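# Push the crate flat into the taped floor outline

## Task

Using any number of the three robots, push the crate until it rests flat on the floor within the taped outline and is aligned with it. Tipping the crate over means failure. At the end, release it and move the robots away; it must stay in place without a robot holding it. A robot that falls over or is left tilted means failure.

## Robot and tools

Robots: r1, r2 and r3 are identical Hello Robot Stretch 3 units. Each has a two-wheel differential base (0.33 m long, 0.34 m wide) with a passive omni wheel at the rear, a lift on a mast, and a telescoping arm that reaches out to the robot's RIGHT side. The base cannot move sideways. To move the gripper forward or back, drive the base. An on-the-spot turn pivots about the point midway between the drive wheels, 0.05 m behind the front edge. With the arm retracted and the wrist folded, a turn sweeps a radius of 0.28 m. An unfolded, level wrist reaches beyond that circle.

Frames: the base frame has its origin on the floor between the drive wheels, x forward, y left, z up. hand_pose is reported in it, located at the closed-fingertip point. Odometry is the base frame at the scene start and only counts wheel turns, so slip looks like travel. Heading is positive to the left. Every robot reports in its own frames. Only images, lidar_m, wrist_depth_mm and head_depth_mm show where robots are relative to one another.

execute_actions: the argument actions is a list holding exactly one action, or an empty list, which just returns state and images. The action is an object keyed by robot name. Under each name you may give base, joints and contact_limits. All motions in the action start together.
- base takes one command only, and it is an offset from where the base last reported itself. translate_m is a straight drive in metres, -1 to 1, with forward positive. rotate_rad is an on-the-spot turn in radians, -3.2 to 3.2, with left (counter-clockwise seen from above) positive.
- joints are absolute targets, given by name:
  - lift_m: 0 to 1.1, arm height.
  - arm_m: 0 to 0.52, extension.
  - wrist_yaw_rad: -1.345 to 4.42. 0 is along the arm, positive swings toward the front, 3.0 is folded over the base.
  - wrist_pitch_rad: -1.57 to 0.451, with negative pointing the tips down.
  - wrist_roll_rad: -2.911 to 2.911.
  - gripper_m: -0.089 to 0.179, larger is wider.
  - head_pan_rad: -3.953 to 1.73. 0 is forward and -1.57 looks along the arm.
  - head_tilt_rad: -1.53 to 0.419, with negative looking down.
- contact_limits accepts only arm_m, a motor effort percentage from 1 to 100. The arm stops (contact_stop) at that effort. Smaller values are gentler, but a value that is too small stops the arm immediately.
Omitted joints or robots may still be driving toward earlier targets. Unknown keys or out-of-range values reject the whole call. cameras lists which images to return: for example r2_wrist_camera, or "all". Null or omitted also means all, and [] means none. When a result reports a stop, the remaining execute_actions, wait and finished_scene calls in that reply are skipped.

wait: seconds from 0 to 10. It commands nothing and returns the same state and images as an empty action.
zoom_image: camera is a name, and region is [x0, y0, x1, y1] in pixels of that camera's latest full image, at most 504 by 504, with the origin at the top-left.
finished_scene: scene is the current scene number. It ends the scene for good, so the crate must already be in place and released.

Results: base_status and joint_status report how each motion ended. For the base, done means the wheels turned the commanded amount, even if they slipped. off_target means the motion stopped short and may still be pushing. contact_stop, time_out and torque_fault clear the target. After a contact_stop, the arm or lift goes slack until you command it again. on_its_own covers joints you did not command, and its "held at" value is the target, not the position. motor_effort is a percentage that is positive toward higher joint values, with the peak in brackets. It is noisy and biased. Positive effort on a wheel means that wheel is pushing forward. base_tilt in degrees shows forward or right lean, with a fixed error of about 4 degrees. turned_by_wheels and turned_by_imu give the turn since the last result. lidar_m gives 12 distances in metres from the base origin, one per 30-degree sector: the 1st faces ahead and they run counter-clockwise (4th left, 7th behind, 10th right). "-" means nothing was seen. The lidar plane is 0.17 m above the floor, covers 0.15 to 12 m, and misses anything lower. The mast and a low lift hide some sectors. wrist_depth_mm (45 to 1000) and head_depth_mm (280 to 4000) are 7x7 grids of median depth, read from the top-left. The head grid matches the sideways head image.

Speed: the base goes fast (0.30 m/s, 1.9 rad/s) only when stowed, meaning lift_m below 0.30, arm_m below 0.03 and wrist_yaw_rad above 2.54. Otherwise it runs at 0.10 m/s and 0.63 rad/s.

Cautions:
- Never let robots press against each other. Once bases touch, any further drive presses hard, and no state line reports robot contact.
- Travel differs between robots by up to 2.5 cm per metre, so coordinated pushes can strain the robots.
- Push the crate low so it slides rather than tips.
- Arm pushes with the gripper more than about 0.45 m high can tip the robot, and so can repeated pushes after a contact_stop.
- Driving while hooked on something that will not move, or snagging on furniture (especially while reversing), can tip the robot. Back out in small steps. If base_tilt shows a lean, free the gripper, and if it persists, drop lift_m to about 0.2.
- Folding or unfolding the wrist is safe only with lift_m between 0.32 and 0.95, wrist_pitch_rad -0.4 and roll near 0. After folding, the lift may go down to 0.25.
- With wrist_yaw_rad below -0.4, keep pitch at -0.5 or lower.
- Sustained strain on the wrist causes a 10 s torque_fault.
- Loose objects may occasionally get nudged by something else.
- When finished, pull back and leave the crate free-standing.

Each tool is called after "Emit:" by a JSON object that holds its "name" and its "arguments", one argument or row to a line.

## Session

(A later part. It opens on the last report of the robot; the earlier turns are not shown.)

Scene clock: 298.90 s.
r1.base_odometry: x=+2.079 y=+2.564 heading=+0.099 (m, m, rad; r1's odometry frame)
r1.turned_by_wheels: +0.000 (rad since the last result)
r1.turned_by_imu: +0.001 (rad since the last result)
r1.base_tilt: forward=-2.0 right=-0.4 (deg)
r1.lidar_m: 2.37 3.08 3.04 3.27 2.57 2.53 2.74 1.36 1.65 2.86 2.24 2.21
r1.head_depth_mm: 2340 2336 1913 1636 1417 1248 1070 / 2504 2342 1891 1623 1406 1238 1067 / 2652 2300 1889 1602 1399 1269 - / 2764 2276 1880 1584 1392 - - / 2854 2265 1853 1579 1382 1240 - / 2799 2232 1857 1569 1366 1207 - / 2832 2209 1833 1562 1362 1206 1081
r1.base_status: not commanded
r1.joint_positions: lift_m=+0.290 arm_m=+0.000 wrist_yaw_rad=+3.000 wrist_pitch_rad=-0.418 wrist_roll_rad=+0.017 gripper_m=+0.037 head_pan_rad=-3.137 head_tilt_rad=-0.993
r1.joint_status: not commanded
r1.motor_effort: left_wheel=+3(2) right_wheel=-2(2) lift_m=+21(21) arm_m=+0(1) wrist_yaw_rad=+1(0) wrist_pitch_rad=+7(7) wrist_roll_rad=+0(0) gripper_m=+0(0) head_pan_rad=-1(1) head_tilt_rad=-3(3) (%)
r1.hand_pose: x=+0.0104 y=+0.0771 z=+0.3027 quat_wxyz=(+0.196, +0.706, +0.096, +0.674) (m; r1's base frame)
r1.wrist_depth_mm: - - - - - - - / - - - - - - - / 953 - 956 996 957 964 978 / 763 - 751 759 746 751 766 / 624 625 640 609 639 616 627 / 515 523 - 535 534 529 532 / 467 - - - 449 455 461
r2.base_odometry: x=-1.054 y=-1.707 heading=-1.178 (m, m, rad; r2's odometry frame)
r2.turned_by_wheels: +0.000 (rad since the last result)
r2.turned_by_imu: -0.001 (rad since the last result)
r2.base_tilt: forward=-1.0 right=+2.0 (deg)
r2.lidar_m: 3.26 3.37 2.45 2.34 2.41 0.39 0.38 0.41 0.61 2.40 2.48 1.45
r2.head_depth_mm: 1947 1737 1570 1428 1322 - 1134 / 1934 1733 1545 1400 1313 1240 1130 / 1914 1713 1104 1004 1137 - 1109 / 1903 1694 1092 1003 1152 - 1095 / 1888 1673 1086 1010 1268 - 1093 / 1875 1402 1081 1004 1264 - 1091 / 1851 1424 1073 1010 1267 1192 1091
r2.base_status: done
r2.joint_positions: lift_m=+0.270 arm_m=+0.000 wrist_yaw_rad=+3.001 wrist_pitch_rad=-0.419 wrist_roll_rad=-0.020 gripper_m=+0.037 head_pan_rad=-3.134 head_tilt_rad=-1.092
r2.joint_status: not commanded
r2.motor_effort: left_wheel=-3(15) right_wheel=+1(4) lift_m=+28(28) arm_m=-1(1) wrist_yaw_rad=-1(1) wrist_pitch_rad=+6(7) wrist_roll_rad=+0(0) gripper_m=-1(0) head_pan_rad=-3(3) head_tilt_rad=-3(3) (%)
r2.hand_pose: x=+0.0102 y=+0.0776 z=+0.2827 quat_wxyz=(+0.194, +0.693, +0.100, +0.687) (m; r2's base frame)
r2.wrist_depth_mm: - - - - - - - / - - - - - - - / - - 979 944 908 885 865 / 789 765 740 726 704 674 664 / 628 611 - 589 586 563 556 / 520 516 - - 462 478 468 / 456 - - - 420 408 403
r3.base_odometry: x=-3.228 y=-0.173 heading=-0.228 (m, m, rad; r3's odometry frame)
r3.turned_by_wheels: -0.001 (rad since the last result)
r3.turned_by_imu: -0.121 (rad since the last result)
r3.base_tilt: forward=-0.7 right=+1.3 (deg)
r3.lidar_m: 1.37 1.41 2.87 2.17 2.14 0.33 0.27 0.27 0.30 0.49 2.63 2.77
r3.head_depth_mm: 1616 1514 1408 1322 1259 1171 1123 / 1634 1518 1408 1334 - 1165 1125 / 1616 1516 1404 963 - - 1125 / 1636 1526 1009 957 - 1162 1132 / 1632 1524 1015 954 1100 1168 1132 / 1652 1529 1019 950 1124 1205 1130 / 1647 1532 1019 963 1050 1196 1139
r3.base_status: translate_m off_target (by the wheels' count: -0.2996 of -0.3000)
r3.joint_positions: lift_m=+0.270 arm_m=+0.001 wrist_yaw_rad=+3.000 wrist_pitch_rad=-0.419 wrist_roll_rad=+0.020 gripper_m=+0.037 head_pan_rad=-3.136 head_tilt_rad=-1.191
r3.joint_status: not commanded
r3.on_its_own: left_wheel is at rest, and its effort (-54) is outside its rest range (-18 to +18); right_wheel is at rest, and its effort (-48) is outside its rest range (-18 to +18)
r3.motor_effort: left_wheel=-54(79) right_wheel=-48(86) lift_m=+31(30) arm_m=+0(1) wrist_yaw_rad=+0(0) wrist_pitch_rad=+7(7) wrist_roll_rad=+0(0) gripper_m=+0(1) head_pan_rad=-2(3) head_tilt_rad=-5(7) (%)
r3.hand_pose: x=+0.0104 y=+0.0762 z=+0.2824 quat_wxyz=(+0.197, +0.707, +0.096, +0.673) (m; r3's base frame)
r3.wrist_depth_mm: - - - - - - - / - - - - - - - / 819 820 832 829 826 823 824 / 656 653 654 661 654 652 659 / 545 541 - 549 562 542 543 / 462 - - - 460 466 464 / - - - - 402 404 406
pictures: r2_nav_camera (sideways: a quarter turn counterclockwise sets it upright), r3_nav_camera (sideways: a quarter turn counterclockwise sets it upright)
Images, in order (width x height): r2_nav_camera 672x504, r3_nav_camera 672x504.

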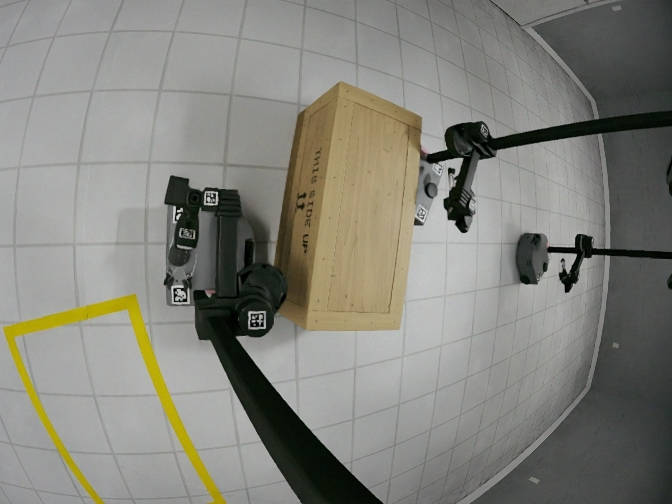

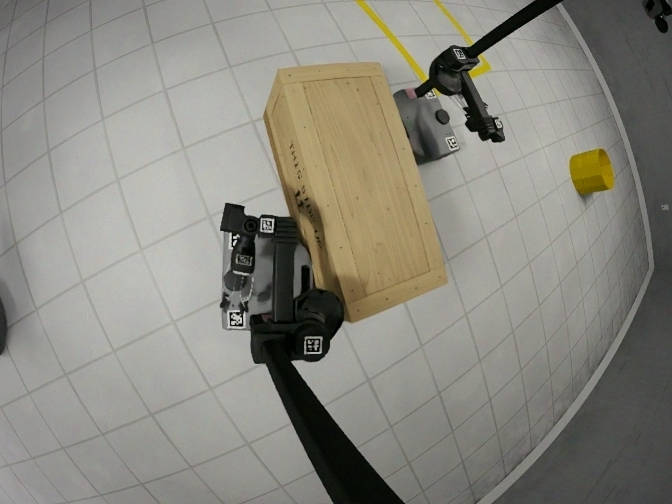

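Emit:
{"name": "execute_actions", "arguments": {
  "actions": [
    {"r3":{"base":{"translate_m":0.1}},"r2":{"base":{"rotate_rad":-0.25}}}
  ],
  "cameras": []
}}

Emit:
{"name": "execute_actions", "arguments": {
  "actions": [
    {"r3":{"base":{"rotate_rad":1.4}},"r2":{"base":{"translate_m":-0.09}}}
  ],
  "cameras": []
}}

Emit:
{"name": "execute_actions", "arguments": {
  "actions": [
    {"r3":{"base":{"translate_m":0.35}},"r2":{"base":{"translate_m":-0.2}}}
  ],
  "cameras": ["r3_nav_camera","r2_nav_camera"]
}}

Scene clock: 305.07 s.
r1.base_odometry: x=+2.079 y=+2.564 heading=+0.099 (m, m, rad; r1's odometry frame)
r1.turned_by_wheels: +0.000 (rad since the last result)
r1.turned_by_imu: +0.001 (rad since the last result)
r1.base_tilt: forward=-2.0 right=-0.4 (deg)
r1.lidar_m: 2.37 3.09 3.05 3.26 2.57 2.54 2.74 1.27 1.66 2.88 2.25 2.21
r1.head_depth_mm: 2342 2352 1912 1630 1409 1252 1067 / 2519 2305 1907 1617 1393 1247 1079 / 2689 2310 1891 1588 1407 1273 - / 2806 2259 1876 1591 1390 - - / 2845 2266 1855 1588 1369 1242 - / 2827 2225 1844 1578 1374 1215 - / 2783 2194 1832 1560 1366 1199 1084
r1.base_status: not commanded
r1.joint_positions: lift_m=+0.290 arm_m=+0.000 wrist_yaw_rad=+3.000 wrist_pitch_rad=-0.418 wrist_roll_rad=+0.017 gripper_m=+0.037 head_pan_rad=-3.137 head_tilt_rad=-0.993
r1.joint_status: not commanded
r1.motor_effort: left_wheel=+2(2) right_wheel=-2(2) lift_m=+22(21) arm_m=+0(1) wrist_yaw_rad=-1(1) wrist_pitch_rad=+7(7) wrist_roll_rad=+0(0) gripper_m=+0(0) head_pan_rad=-1(1) head_tilt_rad=-3(3) (%)
r1.hand_pose: x=+0.0104 y=+0.0771 z=+0.3027 quat_wxyz=(+0.196, +0.706, +0.096, +0.674) (m; r1's base frame)
r1.wrist_depth_mm: - - - - - - - / - - - - - - - / 981 - 964 978 962 962 968 / 744 - 741 747 790 778 751 / 601 612 636 616 640 622 607 / 523 531 - 540 537 522 521 / 468 - - - 451 456 458
r2.base_odometry: x=-1.054 y=-1.707 heading=-1.428 (m, m, rad; r2's odometry frame)
r2.turned_by_wheels: -0.250 (rad since the last result)
r2.turned_by_imu: -0.254 (rad since the last result)
r2.base_tilt: forward=-1.1 right=+1.9 (deg)
r2.lidar_m: 1.44 3.28 2.74 2.34 2.34 0.41 0.38 0.38 0.48 2.41 2.41 2.75
r2.head_depth_mm: 1955 1747 1573 1432 1315 - 1131 / 1930 1726 1564 1425 1314 1239 1129 / 1922 1719 1554 1407 1320 - 1110 / 1906 1703 1091 1013 1195 - 1097 / 1887 1686 1089 998 1252 - 1096 / 1878 1694 1082 988 1247 - 1090 / 1862 1632 1076 985 1238 1191 1089
r2.base_status: done
r2.joint_positions: lift_m=+0.270 arm_m=+0.000 wrist_yaw_rad=+3.001 wrist_pitch_rad=-0.419 wrist_roll_rad=-0.020 gripper_m=+0.037 head_pan_rad=-3.134 head_tilt_rad=-1.092
r2.joint_status: not commanded
r2.motor_effort: left_wheel=+2(13) right_wheel=-2(6) lift_m=+29(29) arm_m=-1(1) wrist_yaw_rad=-1(1) wrist_pitch_rad=+7(7) wrist_roll_rad=+0(0) gripper_m=+0(1) head_pan_rad=-3(3) head_tilt_rad=-3(3) (%)
r2.hand_pose: x=+0.0102 y=+0.0776 z=+0.2827 quat_wxyz=(+0.194, +0.693, +0.100, +0.687) (m; r2's base frame)
r2.wrist_depth_mm: - - - - - - - / - - - - - - - / - - 989 962 923 898 866 / 781 767 731 726 710 691 680 / 627 611 - 587 595 562 552 / 521 518 - - 458 473 468 / 457 - - - 416 411 407
r3.base_odometry: x=-3.130 y=-0.195 heading=-0.228 (m, m, rad; r3's odometry frame)
r3.turned_by_wheels: +0.000 (rad since the last result)
r3.turned_by_imu: +0.000 (rad since the last result)
r3.base_tilt: forward=-0.7 right=+1.2 (deg)
r3.lidar_m: 1.27 1.32 2.93 2.22 2.20 2.29 0.37 0.37 0.41 0.66 2.59 2.73
r3.head_depth_mm: 1612 1502 1409 1322 1262 1171 1121 / 1635 1518 1410 1320 - 1168 1127 / 1637 1512 1016 1135 - - 1128 / 1629 1078 1012 1089 - 1164 1131 / 1628 1531 1013 988 1288 1172 1128 / 1642 1528 1011 979 1270 1204 1134 / 1648 1533 1019 965 1245 1201 1135
r3.base_status: done
r3.joint_positions: lift_m=+0.270 arm_m=+0.001 wrist_yaw_rad=+3.000 wrist_pitch_rad=-0.419 wrist_roll_rad=+0.020 gripper_m=+0.037 head_pan_rad=-3.136 head_tilt_rad=-1.191
r3.joint_status: not commanded
r3.motor_effort: left_wheel=+0(43) right_wheel=+1(37) lift_m=+30(31) arm_m=+0(0) wrist_yaw_rad=+0(1) wrist_pitch_rad=+7(7) wrist_roll_rad=+0(0) gripper_m=-1(0) head_pan_rad=-3(2) head_tilt_rad=-6(5) (%)
r3.hand_pose: x=+0.0104 y=+0.0762 z=+0.2824 quat_wxyz=(+0.197, +0.707, +0.096, +0.673) (m; r3's base frame)
r3.wrist_depth_mm: - - - - - - - / - - - - - - - / 822 829 823 827 835 822 812 / 652 658 652 655 661 660 658 / 541 544 - 546 561 542 540 / 467 - - - 461 468 468 / - - - - 404 404 405
pictures: none
No camera images: the call's "cameras" was empty. Leave "cameras" out to get every camera's image.

Scene clock: 307.10 s.
r1.base_odometry: x=+2.079 y=+2.564 heading=+0.099 (m, m, rad; r1's odometry frame)
r1.turned_by_wheels: +0.000 (rad since the last result)
r1.turned_by_imu: +0.001 (rad since the last result)
r1.base_tilt: forward=-1.9 right=-0.4 (deg)
r1.lidar_m: 2.37 3.11 3.04 3.28 2.57 2.53 2.75 1.27 1.66 2.87 2.24 2.21
r1.head_depth_mm: 2339 2339 1895 1628 1404 1245 1071 / 2500 2317 1920 1621 1399 1238 1073 / 2609 2301 1891 1608 1396 1270 - / 2795 2278 1872 1590 1387 - - / 2839 2243 1860 1579 1378 1243 - / 2845 2232 1828 1570 1367 1211 - / 2789 2211 1820 1557 1367 1209 1083
r1.base_status: not commanded
r1.joint_positions: lift_m=+0.290 arm_m=+0.000 wrist_yaw_rad=+3.000 wrist_pitch_rad=-0.418 wrist_roll_rad=+0.017 gripper_m=+0.037 head_pan_rad=-3.137 head_tilt_rad=-0.993
r1.joint_status: not commanded
r1.motor_effort: left_wheel=+2(2) right_wheel=-2(2) lift_m=+21(21) arm_m=-1(0) wrist_yaw_rad=+0(1) wrist_pitch_rad=+7(7) wrist_roll_rad=+0(0) gripper_m=+0(1) head_pan_rad=-1(2) head_tilt_rad=-4(3) (%)
r1.hand_pose: x=+0.0104 y=+0.0771 z=+0.3027 quat_wxyz=(+0.196, +0.706, +0.096, +0.674) (m; r1's base frame)
r1.wrist_depth_mm: - - - - - - - / - - - - - - - / 940 - 951 946 975 967 973 / 721 - 742 748 751 752 749 / 613 613 630 621 633 611 626 / 522 522 - 541 540 520 531 / 466 - - - 451 458 458
r2.base_odometry: x=-1.067 y=-1.618 heading=-1.428 (m, m, rad; r2's odometry frame)
r2.turned_by_wheels: +0.000 (rad since the last result)
r2.turned_by_imu: +0.000 (rad since the last result)
r2.base_tilt: forward=-1.2 right=+1.9 (deg)
r2.lidar_m: 1.53 3.36 2.72 2.32 2.31 0.32 0.29 0.30 0.37 2.43 2.43 2.79
r2.head_depth_mm: 1949 1741 1569 1434 1314 - 1132 / 1939 1734 1555 1430 1311 1246 1128 / 1923 1720 1554 1423 1320 - 1110 / 1906 1692 1545 1002 952 - 1103 / 1886 1699 1532 994 950 - 1094 / 1866 1683 1395 993 965 - 1088 / 1864 1445 1328 983 939 1186 1093
r2.base_status: done
r2.joint_positions: lift_m=+0.270 arm_m=+0.000 wrist_yaw_rad=+3.001 wrist_pitch_rad=-0.419 wrist_roll_rad=-0.020 gripper_m=+0.037 head_pan_rad=-3.134 head_tilt_rad=-1.092
r2.joint_status: not commanded
r2.motor_effort: left_wheel=+2(10) right_wheel=-1(7) lift_m=+28(28) arm_m=-1(1) wrist_yaw_rad=-1(1) wrist_pitch_rad=+7(7) wrist_roll_rad=+0(0) gripper_m=+0(1) head_pan_rad=-3(3) head_tilt_rad=-4(4) (%)
r2.hand_pose: x=+0.0102 y=+0.0776 z=+0.2827 quat_wxyz=(+0.194, +0.693, +0.100, +0.687) (m; r2's base frame)
r2.wrist_depth_mm: - - - - - - - / - - - - - - - / - - 982 959 912 898 860 / 793 765 746 728 708 690 676 / 633 612 - 583 590 559 545 / 519 512 - - 458 476 468 / 457 - - - 414 411 405
r3.base_odometry: x=-3.130 y=-0.195 heading=+1.172 (m, m, rad; r3's odometry frame)
r3.turned_by_wheels: +1.400 (rad since the last result)
r3.turned_by_imu: +1.373 (rad since the last result)
r3.base_tilt: forward=-0.8 right=+1.2 (deg)
r3.lidar_m: 2.34 2.17 2.20 0.38 0.37 0.38 0.53 2.59 2.62 3.28 1.27 3.58
r3.head_depth_mm: 1610 1072 1004 952 1066 1170 1123 / 1612 1511 1012 1143 - 1167 1125 / 1636 1513 1202 1332 - - 1126 / 1643 1507 1420 1334 - 1166 1130 / 1638 1522 1439 1342 1279 1169 1131 / 1642 1534 1439 1347 1270 1210 1131 / 1642 1536 1435 1350 1267 1199 1133
r3.base_status: done
r3.joint_positions: lift_m=+0.270 arm_m=+0.001 wrist_yaw_rad=+3.000 wrist_pitch_rad=-0.419 wrist_roll_rad=+0.020 gripper_m=+0.037 head_pan_rad=-3.136 head_tilt_rad=-1.191
r3.joint_status: not commanded
r3.motor_effort: left_wheel=-1(7) right_wheel=+4(15) lift_m=+31(31) arm_m=-1(1) wrist_yaw_rad=+0(0) wrist_pitch_rad=+7(7) wrist_roll_rad=+0(0) gripper_m=-1(1) head_pan_rad=-3(3) head_tilt_rad=-5(6) (%)
r3.hand_pose: x=+0.0104 y=+0.0762 z=+0.2824 quat_wxyz=(+0.197, +0.707, +0.096, +0.673) (m; r3's base frame)
r3.wrist_depth_mm: 290 - 379 - - - - / 309 334 417 - - - - / 330 361 463 744 838 846 817 / 353 397 509 604 652 651 653 / 378 436 - 541 562 543 541 / 402 - - - 470 463 464 / - - - - 405 404 405
pictures: none
No camera images: the call's "cameras" was empty. Leave "cameras" out to get every camera's image.

Scene clock: 310.10 s.
r1.base_odometry: x=+2.079 y=+2.564 heading=+0.099 (m, m, rad; r1's odometry frame)
r1.turned_by_wheels: +0.000 (rad since the last result)
r1.turned_by_imu: +0.001 (rad since the last result)
r1.base_tilt: forward=-1.8 right=-0.3 (deg)
r1.lidar_m: 2.37 3.09 3.04 3.26 2.56 2.53 2.74 1.19 1.66 2.86 2.25 2.21
r1.head_depth_mm: 2356 2328 1902 1633 1411 1244 1073 / 2531 2320 1899 1605 1400 1248 1083 / 2644 2290 1890 1602 1389 1279 - / 2763 2272 1851 1592 1378 - - / 2863 2234 1849 1575 1369 1240 - / 2818 2229 1851 1568 1362 1210 - / 2810 2234 1494 1498 1364 1204 1081
r1.base_status: not commanded
r1.joint_positions: lift_m=+0.290 arm_m=+0.000 wrist_yaw_rad=+3.000 wrist_pitch_rad=-0.418 wrist_roll_rad=+0.017 gripper_m=+0.037 head_pan_rad=-3.137 head_tilt_rad=-0.993
r1.joint_status: not commanded
r1.motor_effort: left_wheel=+2(2) right_wheel=-2(2) lift_m=+22(21) arm_m=+0(1) wrist_yaw_rad=+0(1) wrist_pitch_rad=+7(7) wrist_roll_rad=+0(0) gripper_m=+0(0) head_pan_rad=-1(0) head_tilt_rad=-3(2) (%)
r1.hand_pose: x=+0.0104 y=+0.0771 z=+0.3027 quat_wxyz=(+0.196, +0.706, +0.096, +0.674) (m; r1's base frame)
r1.wrist_depth_mm: - - - - - - - / - - - - - - - / 935 - 955 962 961 975 993 / 748 - 739 756 740 747 756 / 604 613 649 618 641 620 622 / 527 517 - 535 541 524 526 / 459 - - - 456 461 464
r2.base_odometry: x=-1.095 y=-1.421 heading=-1.428 (m, m, rad; r2's odometry frame)
r2.turned_by_wheels: -0.001 (rad since the last result)
r2.turned_by_imu: +0.135 (rad since the last result)
r2.base_tilt: forward=-1.0 right=+1.9 (deg)
r2.lidar_m: 1.56 3.40 2.49 2.27 2.28 0.29 0.28 0.29 0.39 2.47 2.49 1.56
r2.head_depth_mm: 1939 1746 1582 1437 1321 - 1134 / 1938 1729 1557 1426 1313 1240 1126 / 1923 1720 1546 1400 1315 - 1117 / 1907 1711 1548 1000 941 - 1097 / 1892 1700 1536 998 954 - 1093 / 1878 1684 1525 991 968 - 1087 / 1865 1679 1519 985 986 1191 1089
r2.base_status: translate_m off_target (by the wheels' count: -0.1995 of -0.2000)
r2.joint_positions: lift_m=+0.270 arm_m=+0.000 wrist_yaw_rad=+3.001 wrist_pitch_rad=-0.418 wrist_roll_rad=-0.020 gripper_m=+0.037 head_pan_rad=-3.135 head_tilt_rad=-1.092
r2.joint_status: not commanded
r2.on_its_own: left_wheel is at rest, and its effort (-100) is outside its rest range (-18 to +18); right_wheel is at rest, and its effort (-35) is outside its rest range (-18 to +18)
r2.motor_effort: left_wheel=-100(100) right_wheel=-35(43) lift_m=+28(28) arm_m=-1(1) wrist_yaw_rad=-1(2) wrist_pitch_rad=+7(7) wrist_roll_rad=+0(0) gripper_m=+1(0) head_pan_rad=-3(3) head_tilt_rad=-4(3) (%)
r2.hand_pose: x=+0.0102 y=+0.0777 z=+0.2828 quat_wxyz=(+0.194, +0.693, +0.100, +0.687) (m; r2's base frame)
r2.wrist_depth_mm: - - - - - - - / - - - - - - - / - - 975 958 920 882 859 / 791 779 738 732 709 688 674 / 627 614 - 585 586 559 552 / 523 515 - - 459 478 464 / 456 - - - 415 409 407
r3.base_odometry: x=-2.994 y=+0.127 heading=+1.171 (m, m, rad; r3's odometry frame)
r3.turned_by_wheels: +0.000 (rad since the last result)
r3.turned_by_imu: +0.001 (rad since the last result)
r3.base_tilt: forward=-0.7 right=+1.2 (deg)
r3.lidar_m: 2.02 1.90 1.92 2.41 0.54 0.56 0.77 2.87 2.89 1.19 4.09 3.10
r3.head_depth_mm: 1152 1075 1094 1287 1256 1175 1120 / 1152 1117 1355 1329 - 1168 1127 / 1601 1412 1419 1340 - - 1126 / 1632 1516 1420 1331 - 1166 1129 / 1633 1526 1422 1340 1280 1174 1134 / 1661 1539 1434 1341 1263 1200 1131 / 1650 1527 1443 1357 1271 1201 1138
r3.base_status: done
r3.joint_positions: lift_m=+0.270 arm_m=+0.001 wrist_yaw_rad=+3.000 wrist_pitch_rad=-0.419 wrist_roll_rad=+0.020 gripper_m=+0.037 head_pan_rad=-3.136 head_tilt_rad=-1.191
r3.joint_status: not commanded
r3.motor_effort: left_wheel=-2(5) right_wheel=+4(13) lift_m=+31(31) arm_m=-1(0) wrist_yaw_rad=+0(0) wrist_pitch_rad=+7(7) wrist_roll_rad=+0(0) gripper_m=+0(0) head_pan_rad=-3(2) head_tilt_rad=-6(6) (%)
r3.hand_pose: x=+0.0104 y=+0.0762 z=+0.2824 quat_wxyz=(+0.197, +0.707, +0.096, +0.673) (m; r3's base frame)
r3.wrist_depth_mm: 569 - - - - - - / 443 - - - - - - / 472 780 824 823 824 822 817 / 502 611 651 653 662 655 650 / 528 541 - 538 562 543 545 / 466 - - - 463 464 466 / - - - - 405 403 407
pictures: r2_nav_camera (sideways: a quarter turn counterclockwise sets it upright), r3_nav_camera (sideways: a quarter turn counterclockwise sets it upright)
Images, in order (width x height): r2_nav_camera 672x504, r3_nav_camera 672x504.

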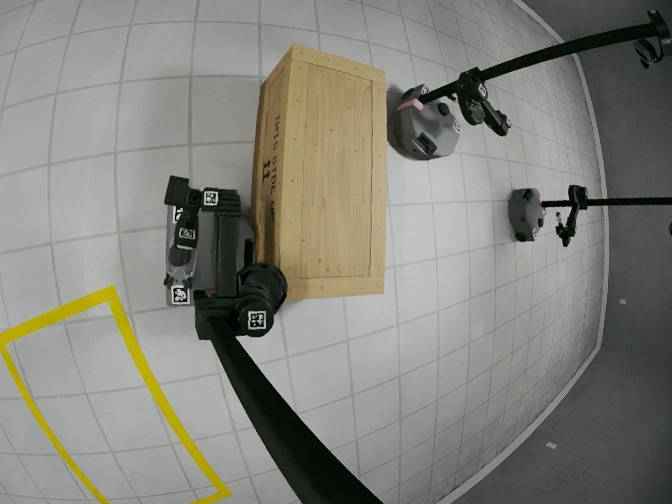

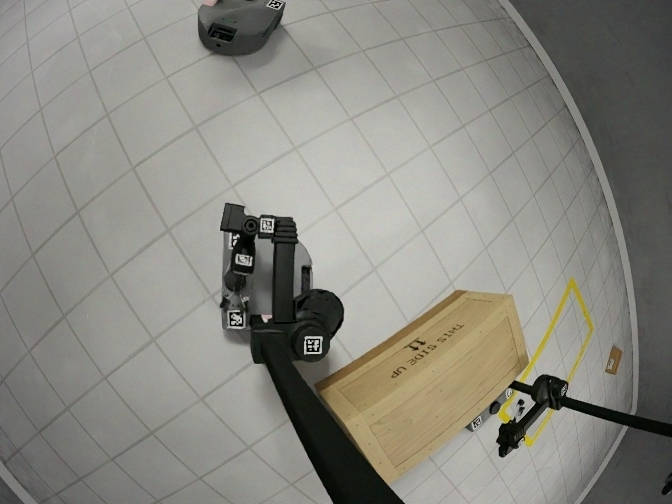

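Emit:
{"name": "execute_actions", "arguments": {
  "actions": [],
  "cameras": ["r1_nav_camera","r2_nav_camera","r3_nav_camera"]
}}

Scene clock: 321.10 s.
r1.base_odometry: x=+2.079 y=+2.564 heading=+0.099 (m, m, rad; r1's odometry frame)
r1.turned_by_wheels: +0.000 (rad since the last result)
r1.turned_by_imu: +0.001 (rad since the last result)
r1.base_tilt: forward=-1.9 right=-0.4 (deg)
r1.lidar_m: 2.38 3.09 3.05 3.27 2.57 2.53 2.74 1.19 1.65 2.87 2.25 2.21
r1.head_depth_mm: 2310 2346 1915 1625 1410 1246 1074 / 2514 2311 1901 1608 1410 1233 1080 / 2611 2280 1879 1604 1389 1278 - / 2794 2273 1868 1604 1385 - - / 2861 2265 1867 1584 1380 1237 - / 2810 2236 1855 1569 1364 1209 - / 2786 2210 1493 1504 1364 1206 1080
r1.base_status: not commanded
r1.joint_positions: lift_m=+0.290 arm_m=+0.000 wrist_yaw_rad=+3.000 wrist_pitch_rad=-0.418 wrist_roll_rad=+0.017 gripper_m=+0.037 head_pan_rad=-3.137 head_tilt_rad=-0.993
r1.joint_status: not commanded
r1.motor_effort: left_wheel=+2(2) right_wheel=-2(2) lift_m=+21(21) arm_m=-1(1) wrist_yaw_rad=-1(1) wrist_pitch_rad=+7(7) wrist_roll_rad=+0(0) gripper_m=+0(0) head_pan_rad=-1(0) head_tilt_rad=-4(2) (%)
r1.hand_pose: x=+0.0104 y=+0.0771 z=+0.3027 quat_wxyz=(+0.196, +0.706, +0.096, +0.674) (m; r1's base frame)
r1.wrist_depth_mm: - - - - - - - / - - - - - - - / 934 - 981 966 992 966 955 / 730 - 747 755 754 753 766 / 626 610 632 638 641 613 608 / 521 521 - 535 547 523 521 / 462 - - - 446 452 462
r2.base_odometry: x=-1.095 y=-1.421 heading=-1.428 (m, m, rad; r2's odometry frame)
r2.turned_by_wheels: +0.000 (rad since the last result)
r2.turned_by_imu: -0.001 (rad since the last result)
r2.base_tilt: forward=-1.1 right=+1.9 (deg)
r2.lidar_m: 1.57 3.40 2.48 2.27 2.29 0.29 0.28 0.29 0.39 2.47 2.49 1.56
r2.head_depth_mm: 1944 1737 1574 1435 1315 - 1133 / 1939 1729 1553 1431 1316 1242 1129 / 1920 1717 1543 1395 1316 - 1111 / 1900 1700 1540 1000 943 - 1098 / 1897 1706 1540 998 952 - 1095 / 1889 1682 1526 992 972 - 1085 / 1863 1661 1515 986 985 1194 1088
r2.base_status: translate_m off_target (by the wheels' count: -0.1995 of -0.2000)
r2.joint_positions: lift_m=+0.270 arm_m=+0.000 wrist_yaw_rad=+3.001 wrist_pitch_rad=-0.418 wrist_roll_rad=-0.020 gripper_m=+0.037 head_pan_rad=-3.135 head_tilt_rad=-1.092
r2.joint_status: not commanded
r2.on_its_own: left_wheel is at rest, and its effort (-100) is outside its rest range (-18 to +18); right_wheel is at rest, and its effort (-35) is outside its rest range (-18 to +18)
r2.motor_effort: left_wheel=-100(100) right_wheel=-35(43) lift_m=+28(28) arm_m=-1(1) wrist_yaw_rad=-1(2) wrist_pitch_rad=+7(7) wrist_roll_rad=+0(0) gripper_m=+0(0) head_pan_rad=-2(3) head_tilt_rad=-3(3) (%)
r2.hand_pose: x=+0.0102 y=+0.0777 z=+0.2828 quat_wxyz=(+0.194, +0.693, +0.100, +0.687) (m; r2's base frame)
r2.wrist_depth_mm: - - - - - - - / - - - - - - - / - - 981 939 924 886 864 / 781 762 739 728 708 687 666 / 633 613 - 577 592 567 553 / 521 515 - - 460 475 466 / 454 - - - 417 411 407
r3.base_odometry: x=-2.994 y=+0.127 heading=+1.171 (m, m, rad; r3's odometry frame)
r3.turned_by_wheels: +0.000 (rad since the last result)
r3.turned_by_imu: +0.000 (rad since the last result)
r3.base_tilt: forward=-0.7 right=+1.2 (deg)
r3.lidar_m: 2.02 1.89 1.92 2.41 0.54 0.56 0.77 2.87 2.90 1.19 4.07 3.12
r3.head_depth_mm: 1151 1070 1096 1289 1258 1171 1119 / 1156 1128 1356 1328 - 1167 1122 / 1608 1416 1409 1346 - - 1126 / 1628 1520 1411 1330 - 1161 1129 / 1642 1537 1424 1334 1290 1168 1133 / 1648 1531 1431 1335 1276 1197 1137 / 1654 1527 1429 1350 1276 1201 1135
r3.base_status: done
r3.joint_positions: lift_m=+0.270 arm_m=+0.001 wrist_yaw_rad=+3.000 wrist_pitch_rad=-0.419 wrist_roll_rad=+0.020 gripper_m=+0.037 head_pan_rad=-3.136 head_tilt_rad=-1.191
r3.joint_status: not commanded
r3.motor_effort: left_wheel=-2(5) right_wheel=+4(13) lift_m=+30(31) arm_m=+0(0) wrist_yaw_rad=+0(0) wrist_pitch_rad=+7(7) wrist_roll_rad=+0(0) gripper_m=+0(0) head_pan_rad=-3(2) head_tilt_rad=-7(6) (%)
r3.hand_pose: x=+0.0104 y=+0.0762 z=+0.2824 quat_wxyz=(+0.197, +0.707, +0.096, +0.673) (m; r3's base frame)
r3.wrist_depth_mm: 575 - - - - - - / 441 - - - - - - / 468 787 821 826 822 818 808 / 503 599 651 657 651 659 656 / 525 545 - 546 565 539 545 / 467 - - - 460 466 463 / - - - - 406 405 406
pictures: r1_nav_camera (sideways: a quarter turn counterclockwise sets it upright), r2_nav_camera (sideways: a quarter turn counterclockwise sets it upright), r3_nav_camera (sideways: a quarter turn counterclockwise sets it upright)
Images, in order (width x height): r1_nav_camera 672x504, r2_nav_camera 672x504, r3_nav_camera 672x504.

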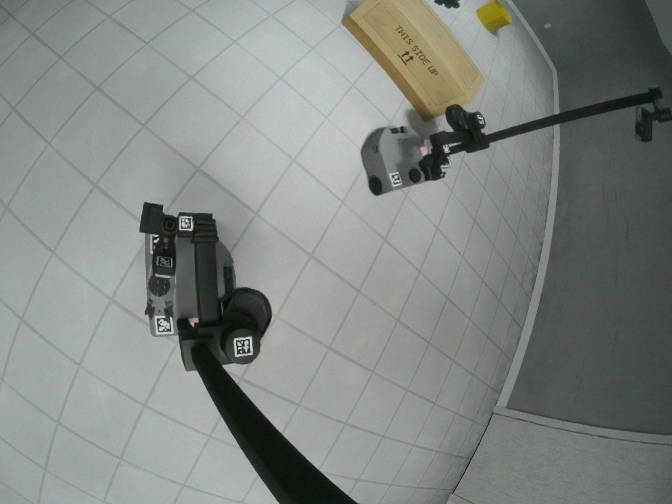

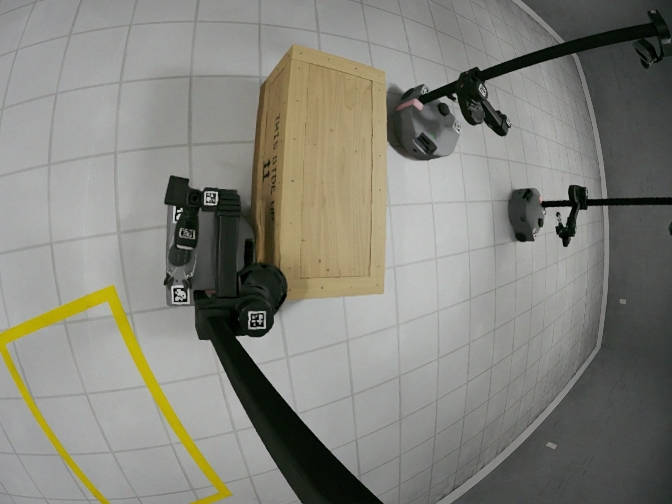

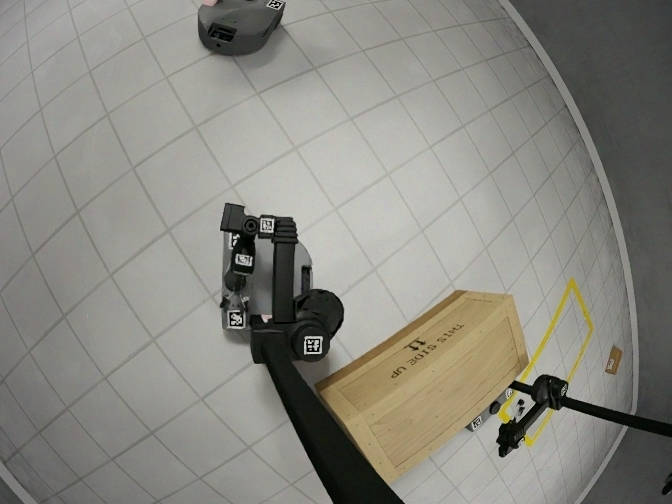

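Emit:
{"name": "execute_actions", "arguments": {
  "actions": [
    {"r1":{"base":{"rotate_rad":0.66}},"r2":{"base":{"translate_m":0.9}},"r3":{"base":{"rotate_rad":-0.75}}}
  ],
  "cameras": ["r3_nav_camera"]
}}

Scene clock: 333.23 s.
r1.base_odometry: x=+2.079 y=+2.564 heading=+0.759 (m, m, rad; r1's odometry frame)
r1.turned_by_wheels: +0.660 (rad since the last result)
r1.turned_by_imu: +0.664 (rad since the last result)
r1.base_tilt: forward=-1.9 right=-0.4 (deg)
r1.lidar_m: 3.04 3.04 3.00 2.54 2.53 1.19 1.20 1.67 2.61 2.21 2.21 2.52
r1.head_depth_mm: 2798 2296 1914 1619 1409 1254 1075 / 3001 1432 1660 1606 1395 1240 1075 / 2914 1850 1612 1603 1387 1270 - / 2855 1832 1857 1590 1385 - - / 2862 1793 1858 1570 1390 1236 - / 2687 1766 1865 1567 1373 1215 - / 2683 1715 1821 1560 1363 1204 1088
r1.base_status: done
r1.joint_positions: lift_m=+0.290 arm_m=+0.000 wrist_yaw_rad=+3.000 wrist_pitch_rad=-0.418 wrist_roll_rad=+0.017 gripper_m=+0.037 head_pan_rad=-3.137 head_tilt_rad=-0.993
r1.joint_status: not commanded
r1.motor_effort: left_wheel=-1(5) right_wheel=+3(11) lift_m=+21(21) arm_m=-1(0) wrist_yaw_rad=+0(0) wrist_pitch_rad=+7(7) wrist_roll_rad=+0(0) gripper_m=+0(0) head_pan_rad=-1(0) head_tilt_rad=-2(3) (%)
r1.hand_pose: x=+0.0104 y=+0.0771 z=+0.3027 quat_wxyz=(+0.196, +0.706, +0.096, +0.674) (m; r1's base frame)
r1.wrist_depth_mm: - - - - - - - / - - - - - - - / 983 - 983 997 928 968 978 / 759 - 763 743 745 751 753 / 625 599 624 626 646 621 618 / 515 523 - 531 537 520 526 / 468 - - - 448 455 458
r2.base_odometry: x=-0.967 y=-2.311 heading=-1.428 (m, m, rad; r2's odometry frame)
r2.turned_by_wheels: +0.000 (rad since the last result)
r2.turned_by_imu: -0.001 (rad since the last result)
r2.base_tilt: forward=-1.2 right=+1.9 (deg)
r2.lidar_m: 2.51 2.52 2.63 2.40 2.42 2.99 1.17 1.21 2.56 2.33 2.35 0.73
r2.head_depth_mm: 1956 1744 1567 1433 1321 - 1131 / 1936 1727 1565 1430 1308 1243 1132 / 1894 1682 1561 1421 1329 - 1109 / 1356 1518 1545 1404 1322 - 1097 / 1354 1525 1538 1408 1299 - 1091 / 1354 1524 1517 1398 1282 - 1088 / 1342 1523 1504 1387 1276 1192 1091
r2.base_status: done
r2.joint_positions: lift_m=+0.270 arm_m=+0.000 wrist_yaw_rad=+3.001 wrist_pitch_rad=-0.418 wrist_roll_rad=-0.020 gripper_m=+0.037 head_pan_rad=-3.135 head_tilt_rad=-1.092
r2.joint_status: not commanded
r2.motor_effort: left_wheel=-1(85) right_wheel=+0(30) lift_m=+28(29) arm_m=-1(1) wrist_yaw_rad=-1(1) wrist_pitch_rad=+7(7) wrist_roll_rad=+0(0) gripper_m=+0(0) head_pan_rad=-3(2) head_tilt_rad=-3(3) (%)
r2.hand_pose: x=+0.0102 y=+0.0777 z=+0.2828 quat_wxyz=(+0.194, +0.693, +0.100, +0.687) (m; r2's base frame)
r2.wrist_depth_mm: - - - - - - - / - - - - - - - / - - 963 948 931 884 852 / 792 763 740 732 710 689 676 / 628 614 - 583 592 558 548 / 521 511 - - 457 478 468 / 455 - - - 419 412 406
r3.base_odometry: x=-2.994 y=+0.127 heading=+0.422 (m, m, rad; r3's odometry frame)
r3.turned_by_wheels: -0.750 (rad since the last result)
r3.turned_by_imu: -0.737 (rad since the last result)
r3.base_tilt: forward=-0.8 right=+1.2 (deg)
r3.lidar_m: 4.06 2.29 1.91 1.89 2.09 2.73 0.54 0.64 2.88 2.87 3.19 1.11
r3.head_depth_mm: 1624 1510 1413 1329 1262 1166 1124 / 1626 1095 1397 1327 - 1169 1125 / 1628 1080 1039 1328 - - 1127 / 1626 1078 1121 1334 - 1164 1129 / 1168 1084 1217 1330 1288 1171 1134 / 1169 1089 1330 1346 1278 1203 1136 / 1168 1104 1398 1339 1274 1192 1138
r3.base_status: done
r3.joint_positions: lift_m=+0.270 arm_m=+0.001 wrist_yaw_rad=+3.000 wrist_pitch_rad=-0.419 wrist_roll_rad=+0.020 gripper_m=+0.037 head_pan_rad=-3.136 head_tilt_rad=-1.191
r3.joint_status: not commanded
r3.motor_effort: left_wheel=+2(9) right_wheel=-1(9) lift_m=+31(31) arm_m=-1(1) wrist_yaw_rad=+0(1) wrist_pitch_rad=+7(7) wrist_roll_rad=+0(0) gripper_m=+0(0) head_pan_rad=-2(3) head_tilt_rad=-6(6) (%)
r3.hand_pose: x=+0.0104 y=+0.0762 z=+0.2824 quat_wxyz=(+0.197, +0.707, +0.096, +0.673) (m; r3's base frame)
r3.wrist_depth_mm: - - - - - - - / - - - - - - - / 823 831 811 830 828 828 820 / 657 652 654 655 653 649 653 / 545 537 - 543 563 541 543 / 462 - - - 461 464 464 / - - - - 408 405 405
pictures: r3_nav_camera (sideways: a quarter turn counterclockwise sets it upright)
Images, in order (width x height): r3_nav_camera 672x504.

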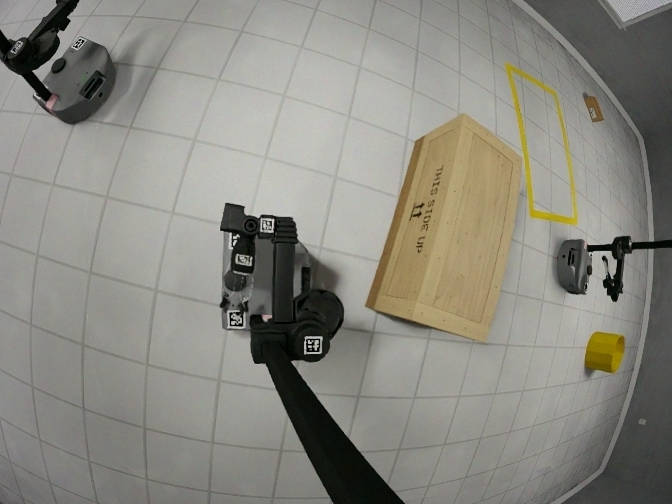

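Emit:
{"name": "execute_actions", "arguments": {
  "actions": [
    {"r1":{"base":{"translate_m":-0.6}},"r3":{"base":{"rotate_rad":-0.1}}}
  ],
  "cameras": []
}}

Emit:
{"name": "execute_actions", "arguments": {
  "actions": [
    {"r3":{"base":{"translate_m":-0.24}}}
  ],
  "cameras": []
}}

Emit:
{"name": "execute_actions", "arguments": {
  "actions": [
    {"r3":{"base":{"translate_m":-0.45}}}
  ],
  "cameras": ["r3_nav_camera","r2_nav_camera"]
}}

Scene clock: 340.23 s.
r1.base_odometry: x=+1.644 y=+2.152 heading=+0.758 (m, m, rad; r1's odometry frame)
r1.turned_by_wheels: +0.000 (rad since the last result)
r1.turned_by_imu: +0.001 (rad since the last result)
r1.base_tilt: forward=-1.9 right=-0.4 (deg)
r1.lidar_m: 3.61 3.61 2.80 2.37 2.38 0.63 1.05 1.07 2.81 2.38 2.39 2.71
r1.head_depth_mm: 3068 2343 1925 1159 1365 1247 1070 / 2951 2299 1899 1084 1279 1243 1078 / 2910 2310 1804 1333 1245 1275 - / 2915 2273 1441 1593 1380 - - / 2829 2250 1413 1579 1384 1247 - / 2799 2223 1386 1546 1363 1212 - / 2308 2216 1369 1539 1360 1209 1085
r1.base_status: done
r1.joint_positions: lift_m=+0.290 arm_m=+0.000 wrist_yaw_rad=+3.000 wrist_pitch_rad=-0.418 wrist_roll_rad=+0.017 gripper_m=+0.037 head_pan_rad=-3.137 head_tilt_rad=-0.993
r1.joint_status: not commanded
r1.motor_effort: left_wheel=-1(8) right_wheel=+3(6) lift_m=+21(22) arm_m=-1(1) wrist_yaw_rad=-1(1) wrist_pitch_rad=+7(7) wrist_roll_rad=+0(0) gripper_m=+0(1) head_pan_rad=-1(1) head_tilt_rad=-2(3) (%)
r1.hand_pose: x=+0.0104 y=+0.0771 z=+0.3027 quat_wxyz=(+0.196, +0.706, +0.096, +0.674) (m; r1's base frame)
r1.wrist_depth_mm: - - - - - - - / - - - - - - - / 971 - 956 936 988 979 975 / 740 - 772 757 755 769 775 / 620 605 639 613 643 623 625 / 520 509 - 541 544 519 527 / 472 - - - 454 458 459
r2.base_odometry: x=-0.967 y=-2.311 heading=-1.428 (m, m, rad; r2's odometry frame)
r2.turned_by_wheels: +0.000 (rad since the last result)
r2.turned_by_imu: -0.001 (rad since the last result)
r2.base_tilt: forward=-1.2 right=+1.9 (deg)
r2.lidar_m: 2.50 2.52 2.63 2.40 2.42 2.98 1.17 1.21 2.55 2.34 2.35 0.74
r2.head_depth_mm: 1964 1741 1574 1431 1322 - 1129 / 1937 1729 1561 1428 1307 1242 1123 / 1895 1686 1547 1420 1330 - 1111 / 1357 1513 1536 1410 1323 - 1095 / 1349 1524 1539 1399 1303 - 1092 / 1350 1530 1517 1391 1285 - 1088 / 1345 1522 1512 1390 1274 1195 1091
r2.base_status: not commanded
r2.joint_positions: lift_m=+0.270 arm_m=+0.000 wrist_yaw_rad=+3.001 wrist_pitch_rad=-0.418 wrist_roll_rad=-0.020 gripper_m=+0.037 head_pan_rad=-3.135 head_tilt_rad=-1.092
r2.joint_status: not commanded
r2.motor_effort: left_wheel=-1(0) right_wheel=-1(0) lift_m=+29(28) arm_m=-1(1) wrist_yaw_rad=-1(1) wrist_pitch_rad=+7(7) wrist_roll_rad=+0(0) gripper_m=+0(1) head_pan_rad=-2(3) head_tilt_rad=-3(3) (%)
r2.hand_pose: x=+0.0102 y=+0.0777 z=+0.2828 quat_wxyz=(+0.194, +0.693, +0.100, +0.687) (m; r2's base frame)
r2.wrist_depth_mm: - - - - - - - / - - - - - - - / - - 982 962 908 893 862 / 794 763 752 724 705 692 673 / 628 608 - 587 591 565 546 / 519 517 - - 459 476 469 / 451 - - - 418 412 404
r3.base_odometry: x=-2.994 y=+0.127 heading=+0.322 (m, m, rad; r3's odometry frame)
r3.turned_by_wheels: -0.100 (rad since the last result)
r3.turned_by_imu: -0.098 (rad since the last result)
r3.base_tilt: forward=-0.7 right=+1.3 (deg)
r3.lidar_m: 4.06 2.50 1.93 1.89 2.01 2.93 0.54 0.61 1.00 2.87 0.64 0.53
r3.head_depth_mm: 1618 1505 1407 1323 1267 1175 1121 / 1622 1514 1416 1319 - 1162 1122 / 1623 1087 1233 1333 - - 1128 / 1626 1080 1079 1339 - 1159 1129 / 1652 1077 1148 1337 1283 1171 1131 / 1640 1086 1218 1341 1270 1198 1138 / 1169 1095 1294 1345 1269 1200 1119
r3.base_status: done
r3.joint_positions: lift_m=+0.270 arm_m=+0.001 wrist_yaw_rad=+3.000 wrist_pitch_rad=-0.419 wrist_roll_rad=+0.020 gripper_m=+0.037 head_pan_rad=-3.136 head_tilt_rad=-1.191
r3.joint_status: not commanded
r3.motor_effort: left_wheel=+2(8) right_wheel=-1(10) lift_m=+31(31) arm_m=-1(0) wrist_yaw_rad=+0(1) wrist_pitch_rad=+7(7) wrist_roll_rad=+0(0) gripper_m=-1(1) head_pan_rad=-3(3) head_tilt_rad=-6(6) (%)
r3.hand_pose: x=+0.0104 y=+0.0762 z=+0.2824 quat_wxyz=(+0.197, +0.707, +0.096, +0.673) (m; r3's base frame)
r3.wrist_depth_mm: - - - - - - - / - - - - - - - / 818 829 830 825 822 830 823 / 654 656 653 658 653 656 656 / 540 540 - 546 567 541 542 / 468 - - - 463 462 465 / - - - - 407 407 405
pictures: none
No camera images: the call's "cameras" was empty. Leave "cameras" out to get every camera's image.

Scene clock: 342.70 s.
r1.base_odometry: x=+1.644 y=+2.152 heading=+0.758 (m, m, rad; r1's odometry frame)
r1.turned_by_wheels: +0.000 (rad since the last result)
r1.turned_by_imu: +0.001 (rad since the last result)
r1.base_tilt: forward=-2.1 right=-0.4 (deg)
r1.lidar_m: 3.62 3.62 2.81 2.36 2.38 0.80 1.06 1.07 2.81 2.38 2.38 2.72
r1.head_depth_mm: 2918 2127 1868 1625 1405 1245 1072 / 2985 2343 1175 1473 1396 1237 1076 / 2922 2297 1224 1367 1394 1276 - / 2888 2264 1415 1490 1391 - - / 2791 2258 1406 1575 1369 1244 - / 2845 2233 1392 1541 1366 1211 - / 2264 2219 1357 1530 1359 1208 1089
r1.base_status: not commanded
r1.joint_positions: lift_m=+0.290 arm_m=+0.000 wrist_yaw_rad=+3.000 wrist_pitch_rad=-0.418 wrist_roll_rad=+0.017 gripper_m=+0.037 head_pan_rad=-3.137 head_tilt_rad=-0.993
r1.joint_status: not commanded
r1.motor_effort: left_wheel=-1(1) right_wheel=+3(3) lift_m=+22(21) arm_m=-1(1) wrist_yaw_rad=-1(1) wrist_pitch_rad=+7(7) wrist_roll_rad=+0(0) gripper_m=+0(1) head_pan_rad=-1(0) head_tilt_rad=-3(2) (%)
r1.hand_pose: x=+0.0104 y=+0.0771 z=+0.3027 quat_wxyz=(+0.196, +0.706, +0.096, +0.674) (m; r1's base frame)
r1.wrist_depth_mm: - - - - - - - / - - - - - - - / 937 - 941 979 941 977 981 / 764 - 775 765 756 775 762 / 610 606 636 617 639 618 631 / 521 521 - 537 536 521 526 / 463 - - - 453 457 452
r2.base_odometry: x=-0.967 y=-2.311 heading=-1.428 (m, m, rad; r2's odometry frame)
r2.turned_by_wheels: +0.000 (rad since the last result)
r2.turned_by_imu: +0.000 (rad since the last result)
r2.base_tilt: forward=-1.1 right=+1.7 (deg)
r2.lidar_m: 2.51 2.53 2.63 2.41 2.42 2.98 1.17 1.22 2.55 2.34 2.36 0.73
r2.head_depth_mm: 1971 1744 1562 1438 1323 - 1135 / 1944 1735 1567 1422 1314 1243 1127 / 1897 1685 1557 1416 1324 - 1112 / 1349 1515 1538 1416 1325 - 1095 / 1349 1518 1531 1405 1302 - 1093 / 1360 1528 1522 1398 1286 - 1087 / 1342 1527 1517 1387 1279 1192 1093
r2.base_status: not commanded
r2.joint_positions: lift_m=+0.270 arm_m=+0.000 wrist_yaw_rad=+3.001 wrist_pitch_rad=-0.418 wrist_roll_rad=-0.020 gripper_m=+0.037 head_pan_rad=-3.135 head_tilt_rad=-1.092
r2.joint_status: not commanded
r2.motor_effort: left_wheel=+0(1) right_wheel=+0(0) lift_m=+28(29) arm_m=-1(1) wrist_yaw_rad=-1(1) wrist_pitch_rad=+7(7) wrist_roll_rad=+0(0) gripper_m=+0(1) head_pan_rad=-2(3) head_tilt_rad=-3(3) (%)
r2.hand_pose: x=+0.0102 y=+0.0777 z=+0.2828 quat_wxyz=(+0.194, +0.693, +0.100, +0.687) (m; r2's base frame)
r2.wrist_depth_mm: - - - - - - - / - - - - - - - / - - 972 950 923 884 864 / 797 761 744 728 701 694 670 / 636 615 - 584 592 559 553 / 516 513 - - 457 476 466 / 455 - - - 417 408 406
r3.base_odometry: x=-3.222 y=+0.051 heading=+0.322 (m, m, rad; r3's odometry frame)
r3.turned_by_wheels: +0.000 (rad since the last result)
r3.turned_by_imu: -0.001 (rad since the last result)
r3.base_tilt: forward=-0.7 right=+1.2 (deg)
r3.lidar_m: 4.31 2.49 1.95 1.91 2.03 2.96 0.30 0.34 0.56 2.85 3.03 0.72
r3.head_depth_mm: 1616 1507 1407 1327 1260 1169 1114 / 1619 1517 1413 1328 - 1169 1124 / 1611 1518 1011 995 - - 1121 / 1640 1522 1007 969 - 1164 1134 / 1627 1534 1012 990 1278 1169 1128 / 1644 1086 1015 1099 1272 1202 1140 / 1649 1084 1022 1222 1267 1196 1138
r3.base_status: done
r3.joint_positions: lift_m=+0.270 arm_m=+0.001 wrist_yaw_rad=+3.000 wrist_pitch_rad=-0.419 wrist_roll_rad=+0.020 gripper_m=+0.037 head_pan_rad=-3.136 head_tilt_rad=-1.191
r3.joint_status: not commanded
r3.motor_effort: left_wheel=+2(8) right_wheel=-1(11) lift_m=+30(31) arm_m=+0(1) wrist_yaw_rad=-1(0) wrist_pitch_rad=+7(7) wrist_roll_rad=+0(1) gripper_m=-1(0) head_pan_rad=-3(2) head_tilt_rad=-5(5) (%)
r3.hand_pose: x=+0.0104 y=+0.0762 z=+0.2824 quat_wxyz=(+0.197, +0.707, +0.096, +0.673) (m; r3's base frame)
r3.wrist_depth_mm: - - - - - - - / - - - - - - - / 824 820 831 831 826 821 845 / 656 650 660 653 662 658 649 / 546 546 - 543 565 546 539 / 465 - - - 465 461 464 / - - - - 404 405 407
pictures: none
No camera images: the call's "cameras" was empty. Leave "cameras" out to get every camera's image.

Scene clock: 346.60 s.
r1.base_odometry: x=+1.644 y=+2.152 heading=+0.758 (m, m, rad; r1's odometry frame)
r1.turned_by_wheels: +0.000 (rad since the last result)
r1.turned_by_imu: +0.001 (rad since the last result)
r1.base_tilt: forward=-1.9 right=-0.5 (deg)
r1.lidar_m: 3.62 3.62 2.81 2.37 2.39 2.72 1.18 1.08 2.81 2.39 2.38 2.72
r1.head_depth_mm: 2997 2332 1907 1625 1411 1256 1066 / 2854 2332 1892 1619 1412 1237 1074 / 2816 1415 1719 1620 1394 1275 - / 2939 1650 1624 1592 1386 - - / 2801 1594 1702 1580 1383 1244 - / 2861 1585 1521 1561 1363 1221 - / 2298 1562 1386 1528 1359 1208 1081
r1.base_status: not commanded
r1.joint_positions: lift_m=+0.290 arm_m=+0.000 wrist_yaw_rad=+3.000 wrist_pitch_rad=-0.418 wrist_roll_rad=+0.017 gripper_m=+0.037 head_pan_rad=-3.137 head_tilt_rad=-0.993
r1.joint_status: not commanded
r1.motor_effort: left_wheel=-2(1) right_wheel=+3(3) lift_m=+22(22) arm_m=-1(1) wrist_yaw_rad=-1(0) wrist_pitch_rad=+7(7) wrist_roll_rad=+0(0) gripper_m=-1(0) head_pan_rad=+0(1) head_tilt_rad=-3(2) (%)
r1.hand_pose: x=+0.0104 y=+0.0771 z=+0.3027 quat_wxyz=(+0.196, +0.706, +0.096, +0.674) (m; r1's base frame)
r1.wrist_depth_mm: - - - - - - - / - - - - - - - / 969 - 991 972 956 925 995 / 763 - 761 744 744 764 754 / 606 617 645 617 652 622 626 / 527 520 - 536 541 535 533 / 462 - - - 445 464 459
r2.base_odometry: x=-0.967 y=-2.311 heading=-1.428 (m, m, rad; r2's odometry frame)
r2.turned_by_wheels: +0.000 (rad since the last result)
r2.turned_by_imu: -0.001 (rad since the last result)
r2.base_tilt: forward=-1.1 right=+1.9 (deg)
r2.lidar_m: 2.50 2.52 2.63 2.41 2.43 2.99 0.96 0.89 2.55 2.33 2.35 0.73
r2.head_depth_mm: 1950 1747 1573 1434 1318 - 1133 / 1935 1725 1567 1431 1316 1241 1130 / 1388 1639 1549 1418 1328 - 1112 / 1353 1461 1546 1413 1326 - 1098 / 1344 1323 1520 1401 1299 - 1095 / 1331 1236 1460 1389 1283 - 1086 / 1325 1203 1364 1388 1273 1186 1091
r2.base_status: not commanded
r2.joint_positions: lift_m=+0.270 arm_m=+0.000 wrist_yaw_rad=+3.001 wrist_pitch_rad=-0.418 wrist_roll_rad=-0.020 gripper_m=+0.037 head_pan_rad=-3.135 head_tilt_rad=-1.092
r2.joint_status: not commanded
r2.motor_effort: left_wheel=-1(0) right_wheel=+0(0) lift_m=+28(29) arm_m=-1(1) wrist_yaw_rad=-1(1) wrist_pitch_rad=+6(7) wrist_roll_rad=+0(0) gripper_m=+0(1) head_pan_rad=-2(2) head_tilt_rad=-3(4) (%)
r2.hand_pose: x=+0.0102 y=+0.0777 z=+0.2828 quat_wxyz=(+0.194, +0.693, +0.100, +0.687) (m; r2's base frame)
r2.wrist_depth_mm: - - - - - - - / - - - - - - - / - - 960 946 929 887 857 / 793 771 753 723 702 691 678 / 626 618 - 586 587 560 555 / 519 511 - - 460 476 466 / 456 - - - 417 410 405
r3.base_odometry: x=-3.649 y=-0.091 heading=+0.321 (m, m, rad; r3's odometry frame)
r3.turned_by_wheels: +0.000 (rad since the last result)
r3.turned_by_imu: -0.059 (rad since the last result)
r3.base_tilt: forward=-0.7 right=+1.2 (deg)
r3.lidar_m: 4.73 2.65 1.98 1.92 2.00 2.78 0.28 0.27 0.28 0.39 2.97 1.13
r3.head_depth_mm: 1618 1509 1416 1327 1255 1172 1120 / 1625 1511 1412 1332 - 1172 1123 / 1628 1518 1408 1339 - - 1125 / 1629 1524 1407 958 - 1168 1132 / 1593 1519 1016 956 1043 1172 1132 / 1486 1523 1016 952 995 1210 1138 / 1608 1537 1017 957 925 1197 1134
r3.base_status: translate_m off_target (by the wheels' count: -0.4497 of -0.4500)
r3.joint_positions: lift_m=+0.270 arm_m=+0.001 wrist_yaw_rad=+3.000 wrist_pitch_rad=-0.419 wrist_roll_rad=+0.020 gripper_m=+0.037 head_pan_rad=-3.137 head_tilt_rad=-1.191
r3.joint_status: not commanded
r3.on_its_own: left_wheel is at rest, and its effort (-38) is outside its rest range (-18 to +18); right_wheel is at rest, and its effort (-37) is outside its rest range (-18 to +18)
r3.motor_effort: left_wheel=-38(90) right_wheel=-37(74) lift_m=+31(31) arm_m=-1(1) wrist_yaw_rad=+0(0) wrist_pitch_rad=+6(7) wrist_roll_rad=+0(0) gripper_m=+0(0) head_pan_rad=-2(2) head_tilt_rad=-6(6) (%)
r3.hand_pose: x=+0.0104 y=+0.0762 z=+0.2824 quat_wxyz=(+0.197, +0.707, +0.096, +0.673) (m; r3's base frame)
r3.wrist_depth_mm: - - - - - - - / - - - - - - - / 828 830 825 825 818 809 822 / 653 647 658 658 653 653 659 / 540 539 - 543 564 542 549 / 464 - - - 464 460 465 / - - - - 408 403 405
pictures: r2_nav_camera (sideways: a quarter turn counterclockwise sets it upright), r3_nav_camera (sideways: a quarter turn counterclockwise sets it upright)
Images, in order (width x height): r2_nav_camera 672x504, r3_nav_camera 672x504.

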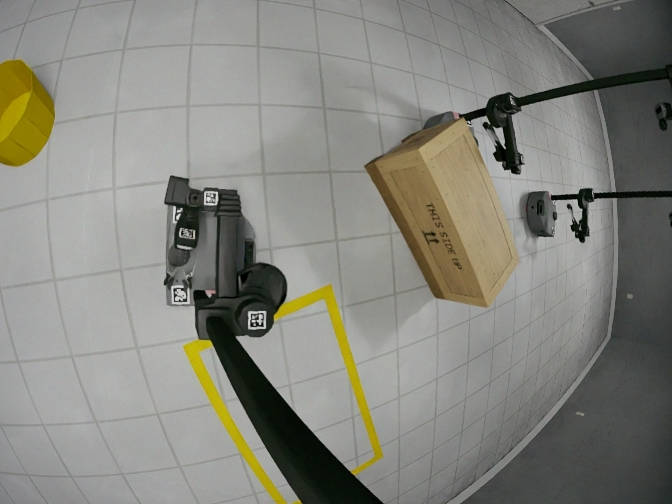

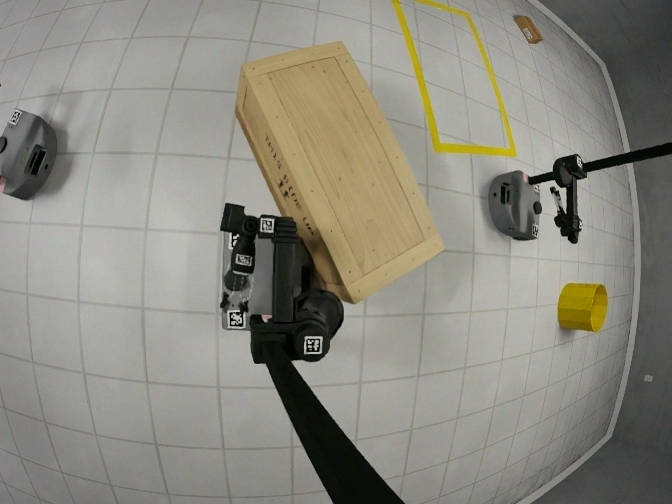

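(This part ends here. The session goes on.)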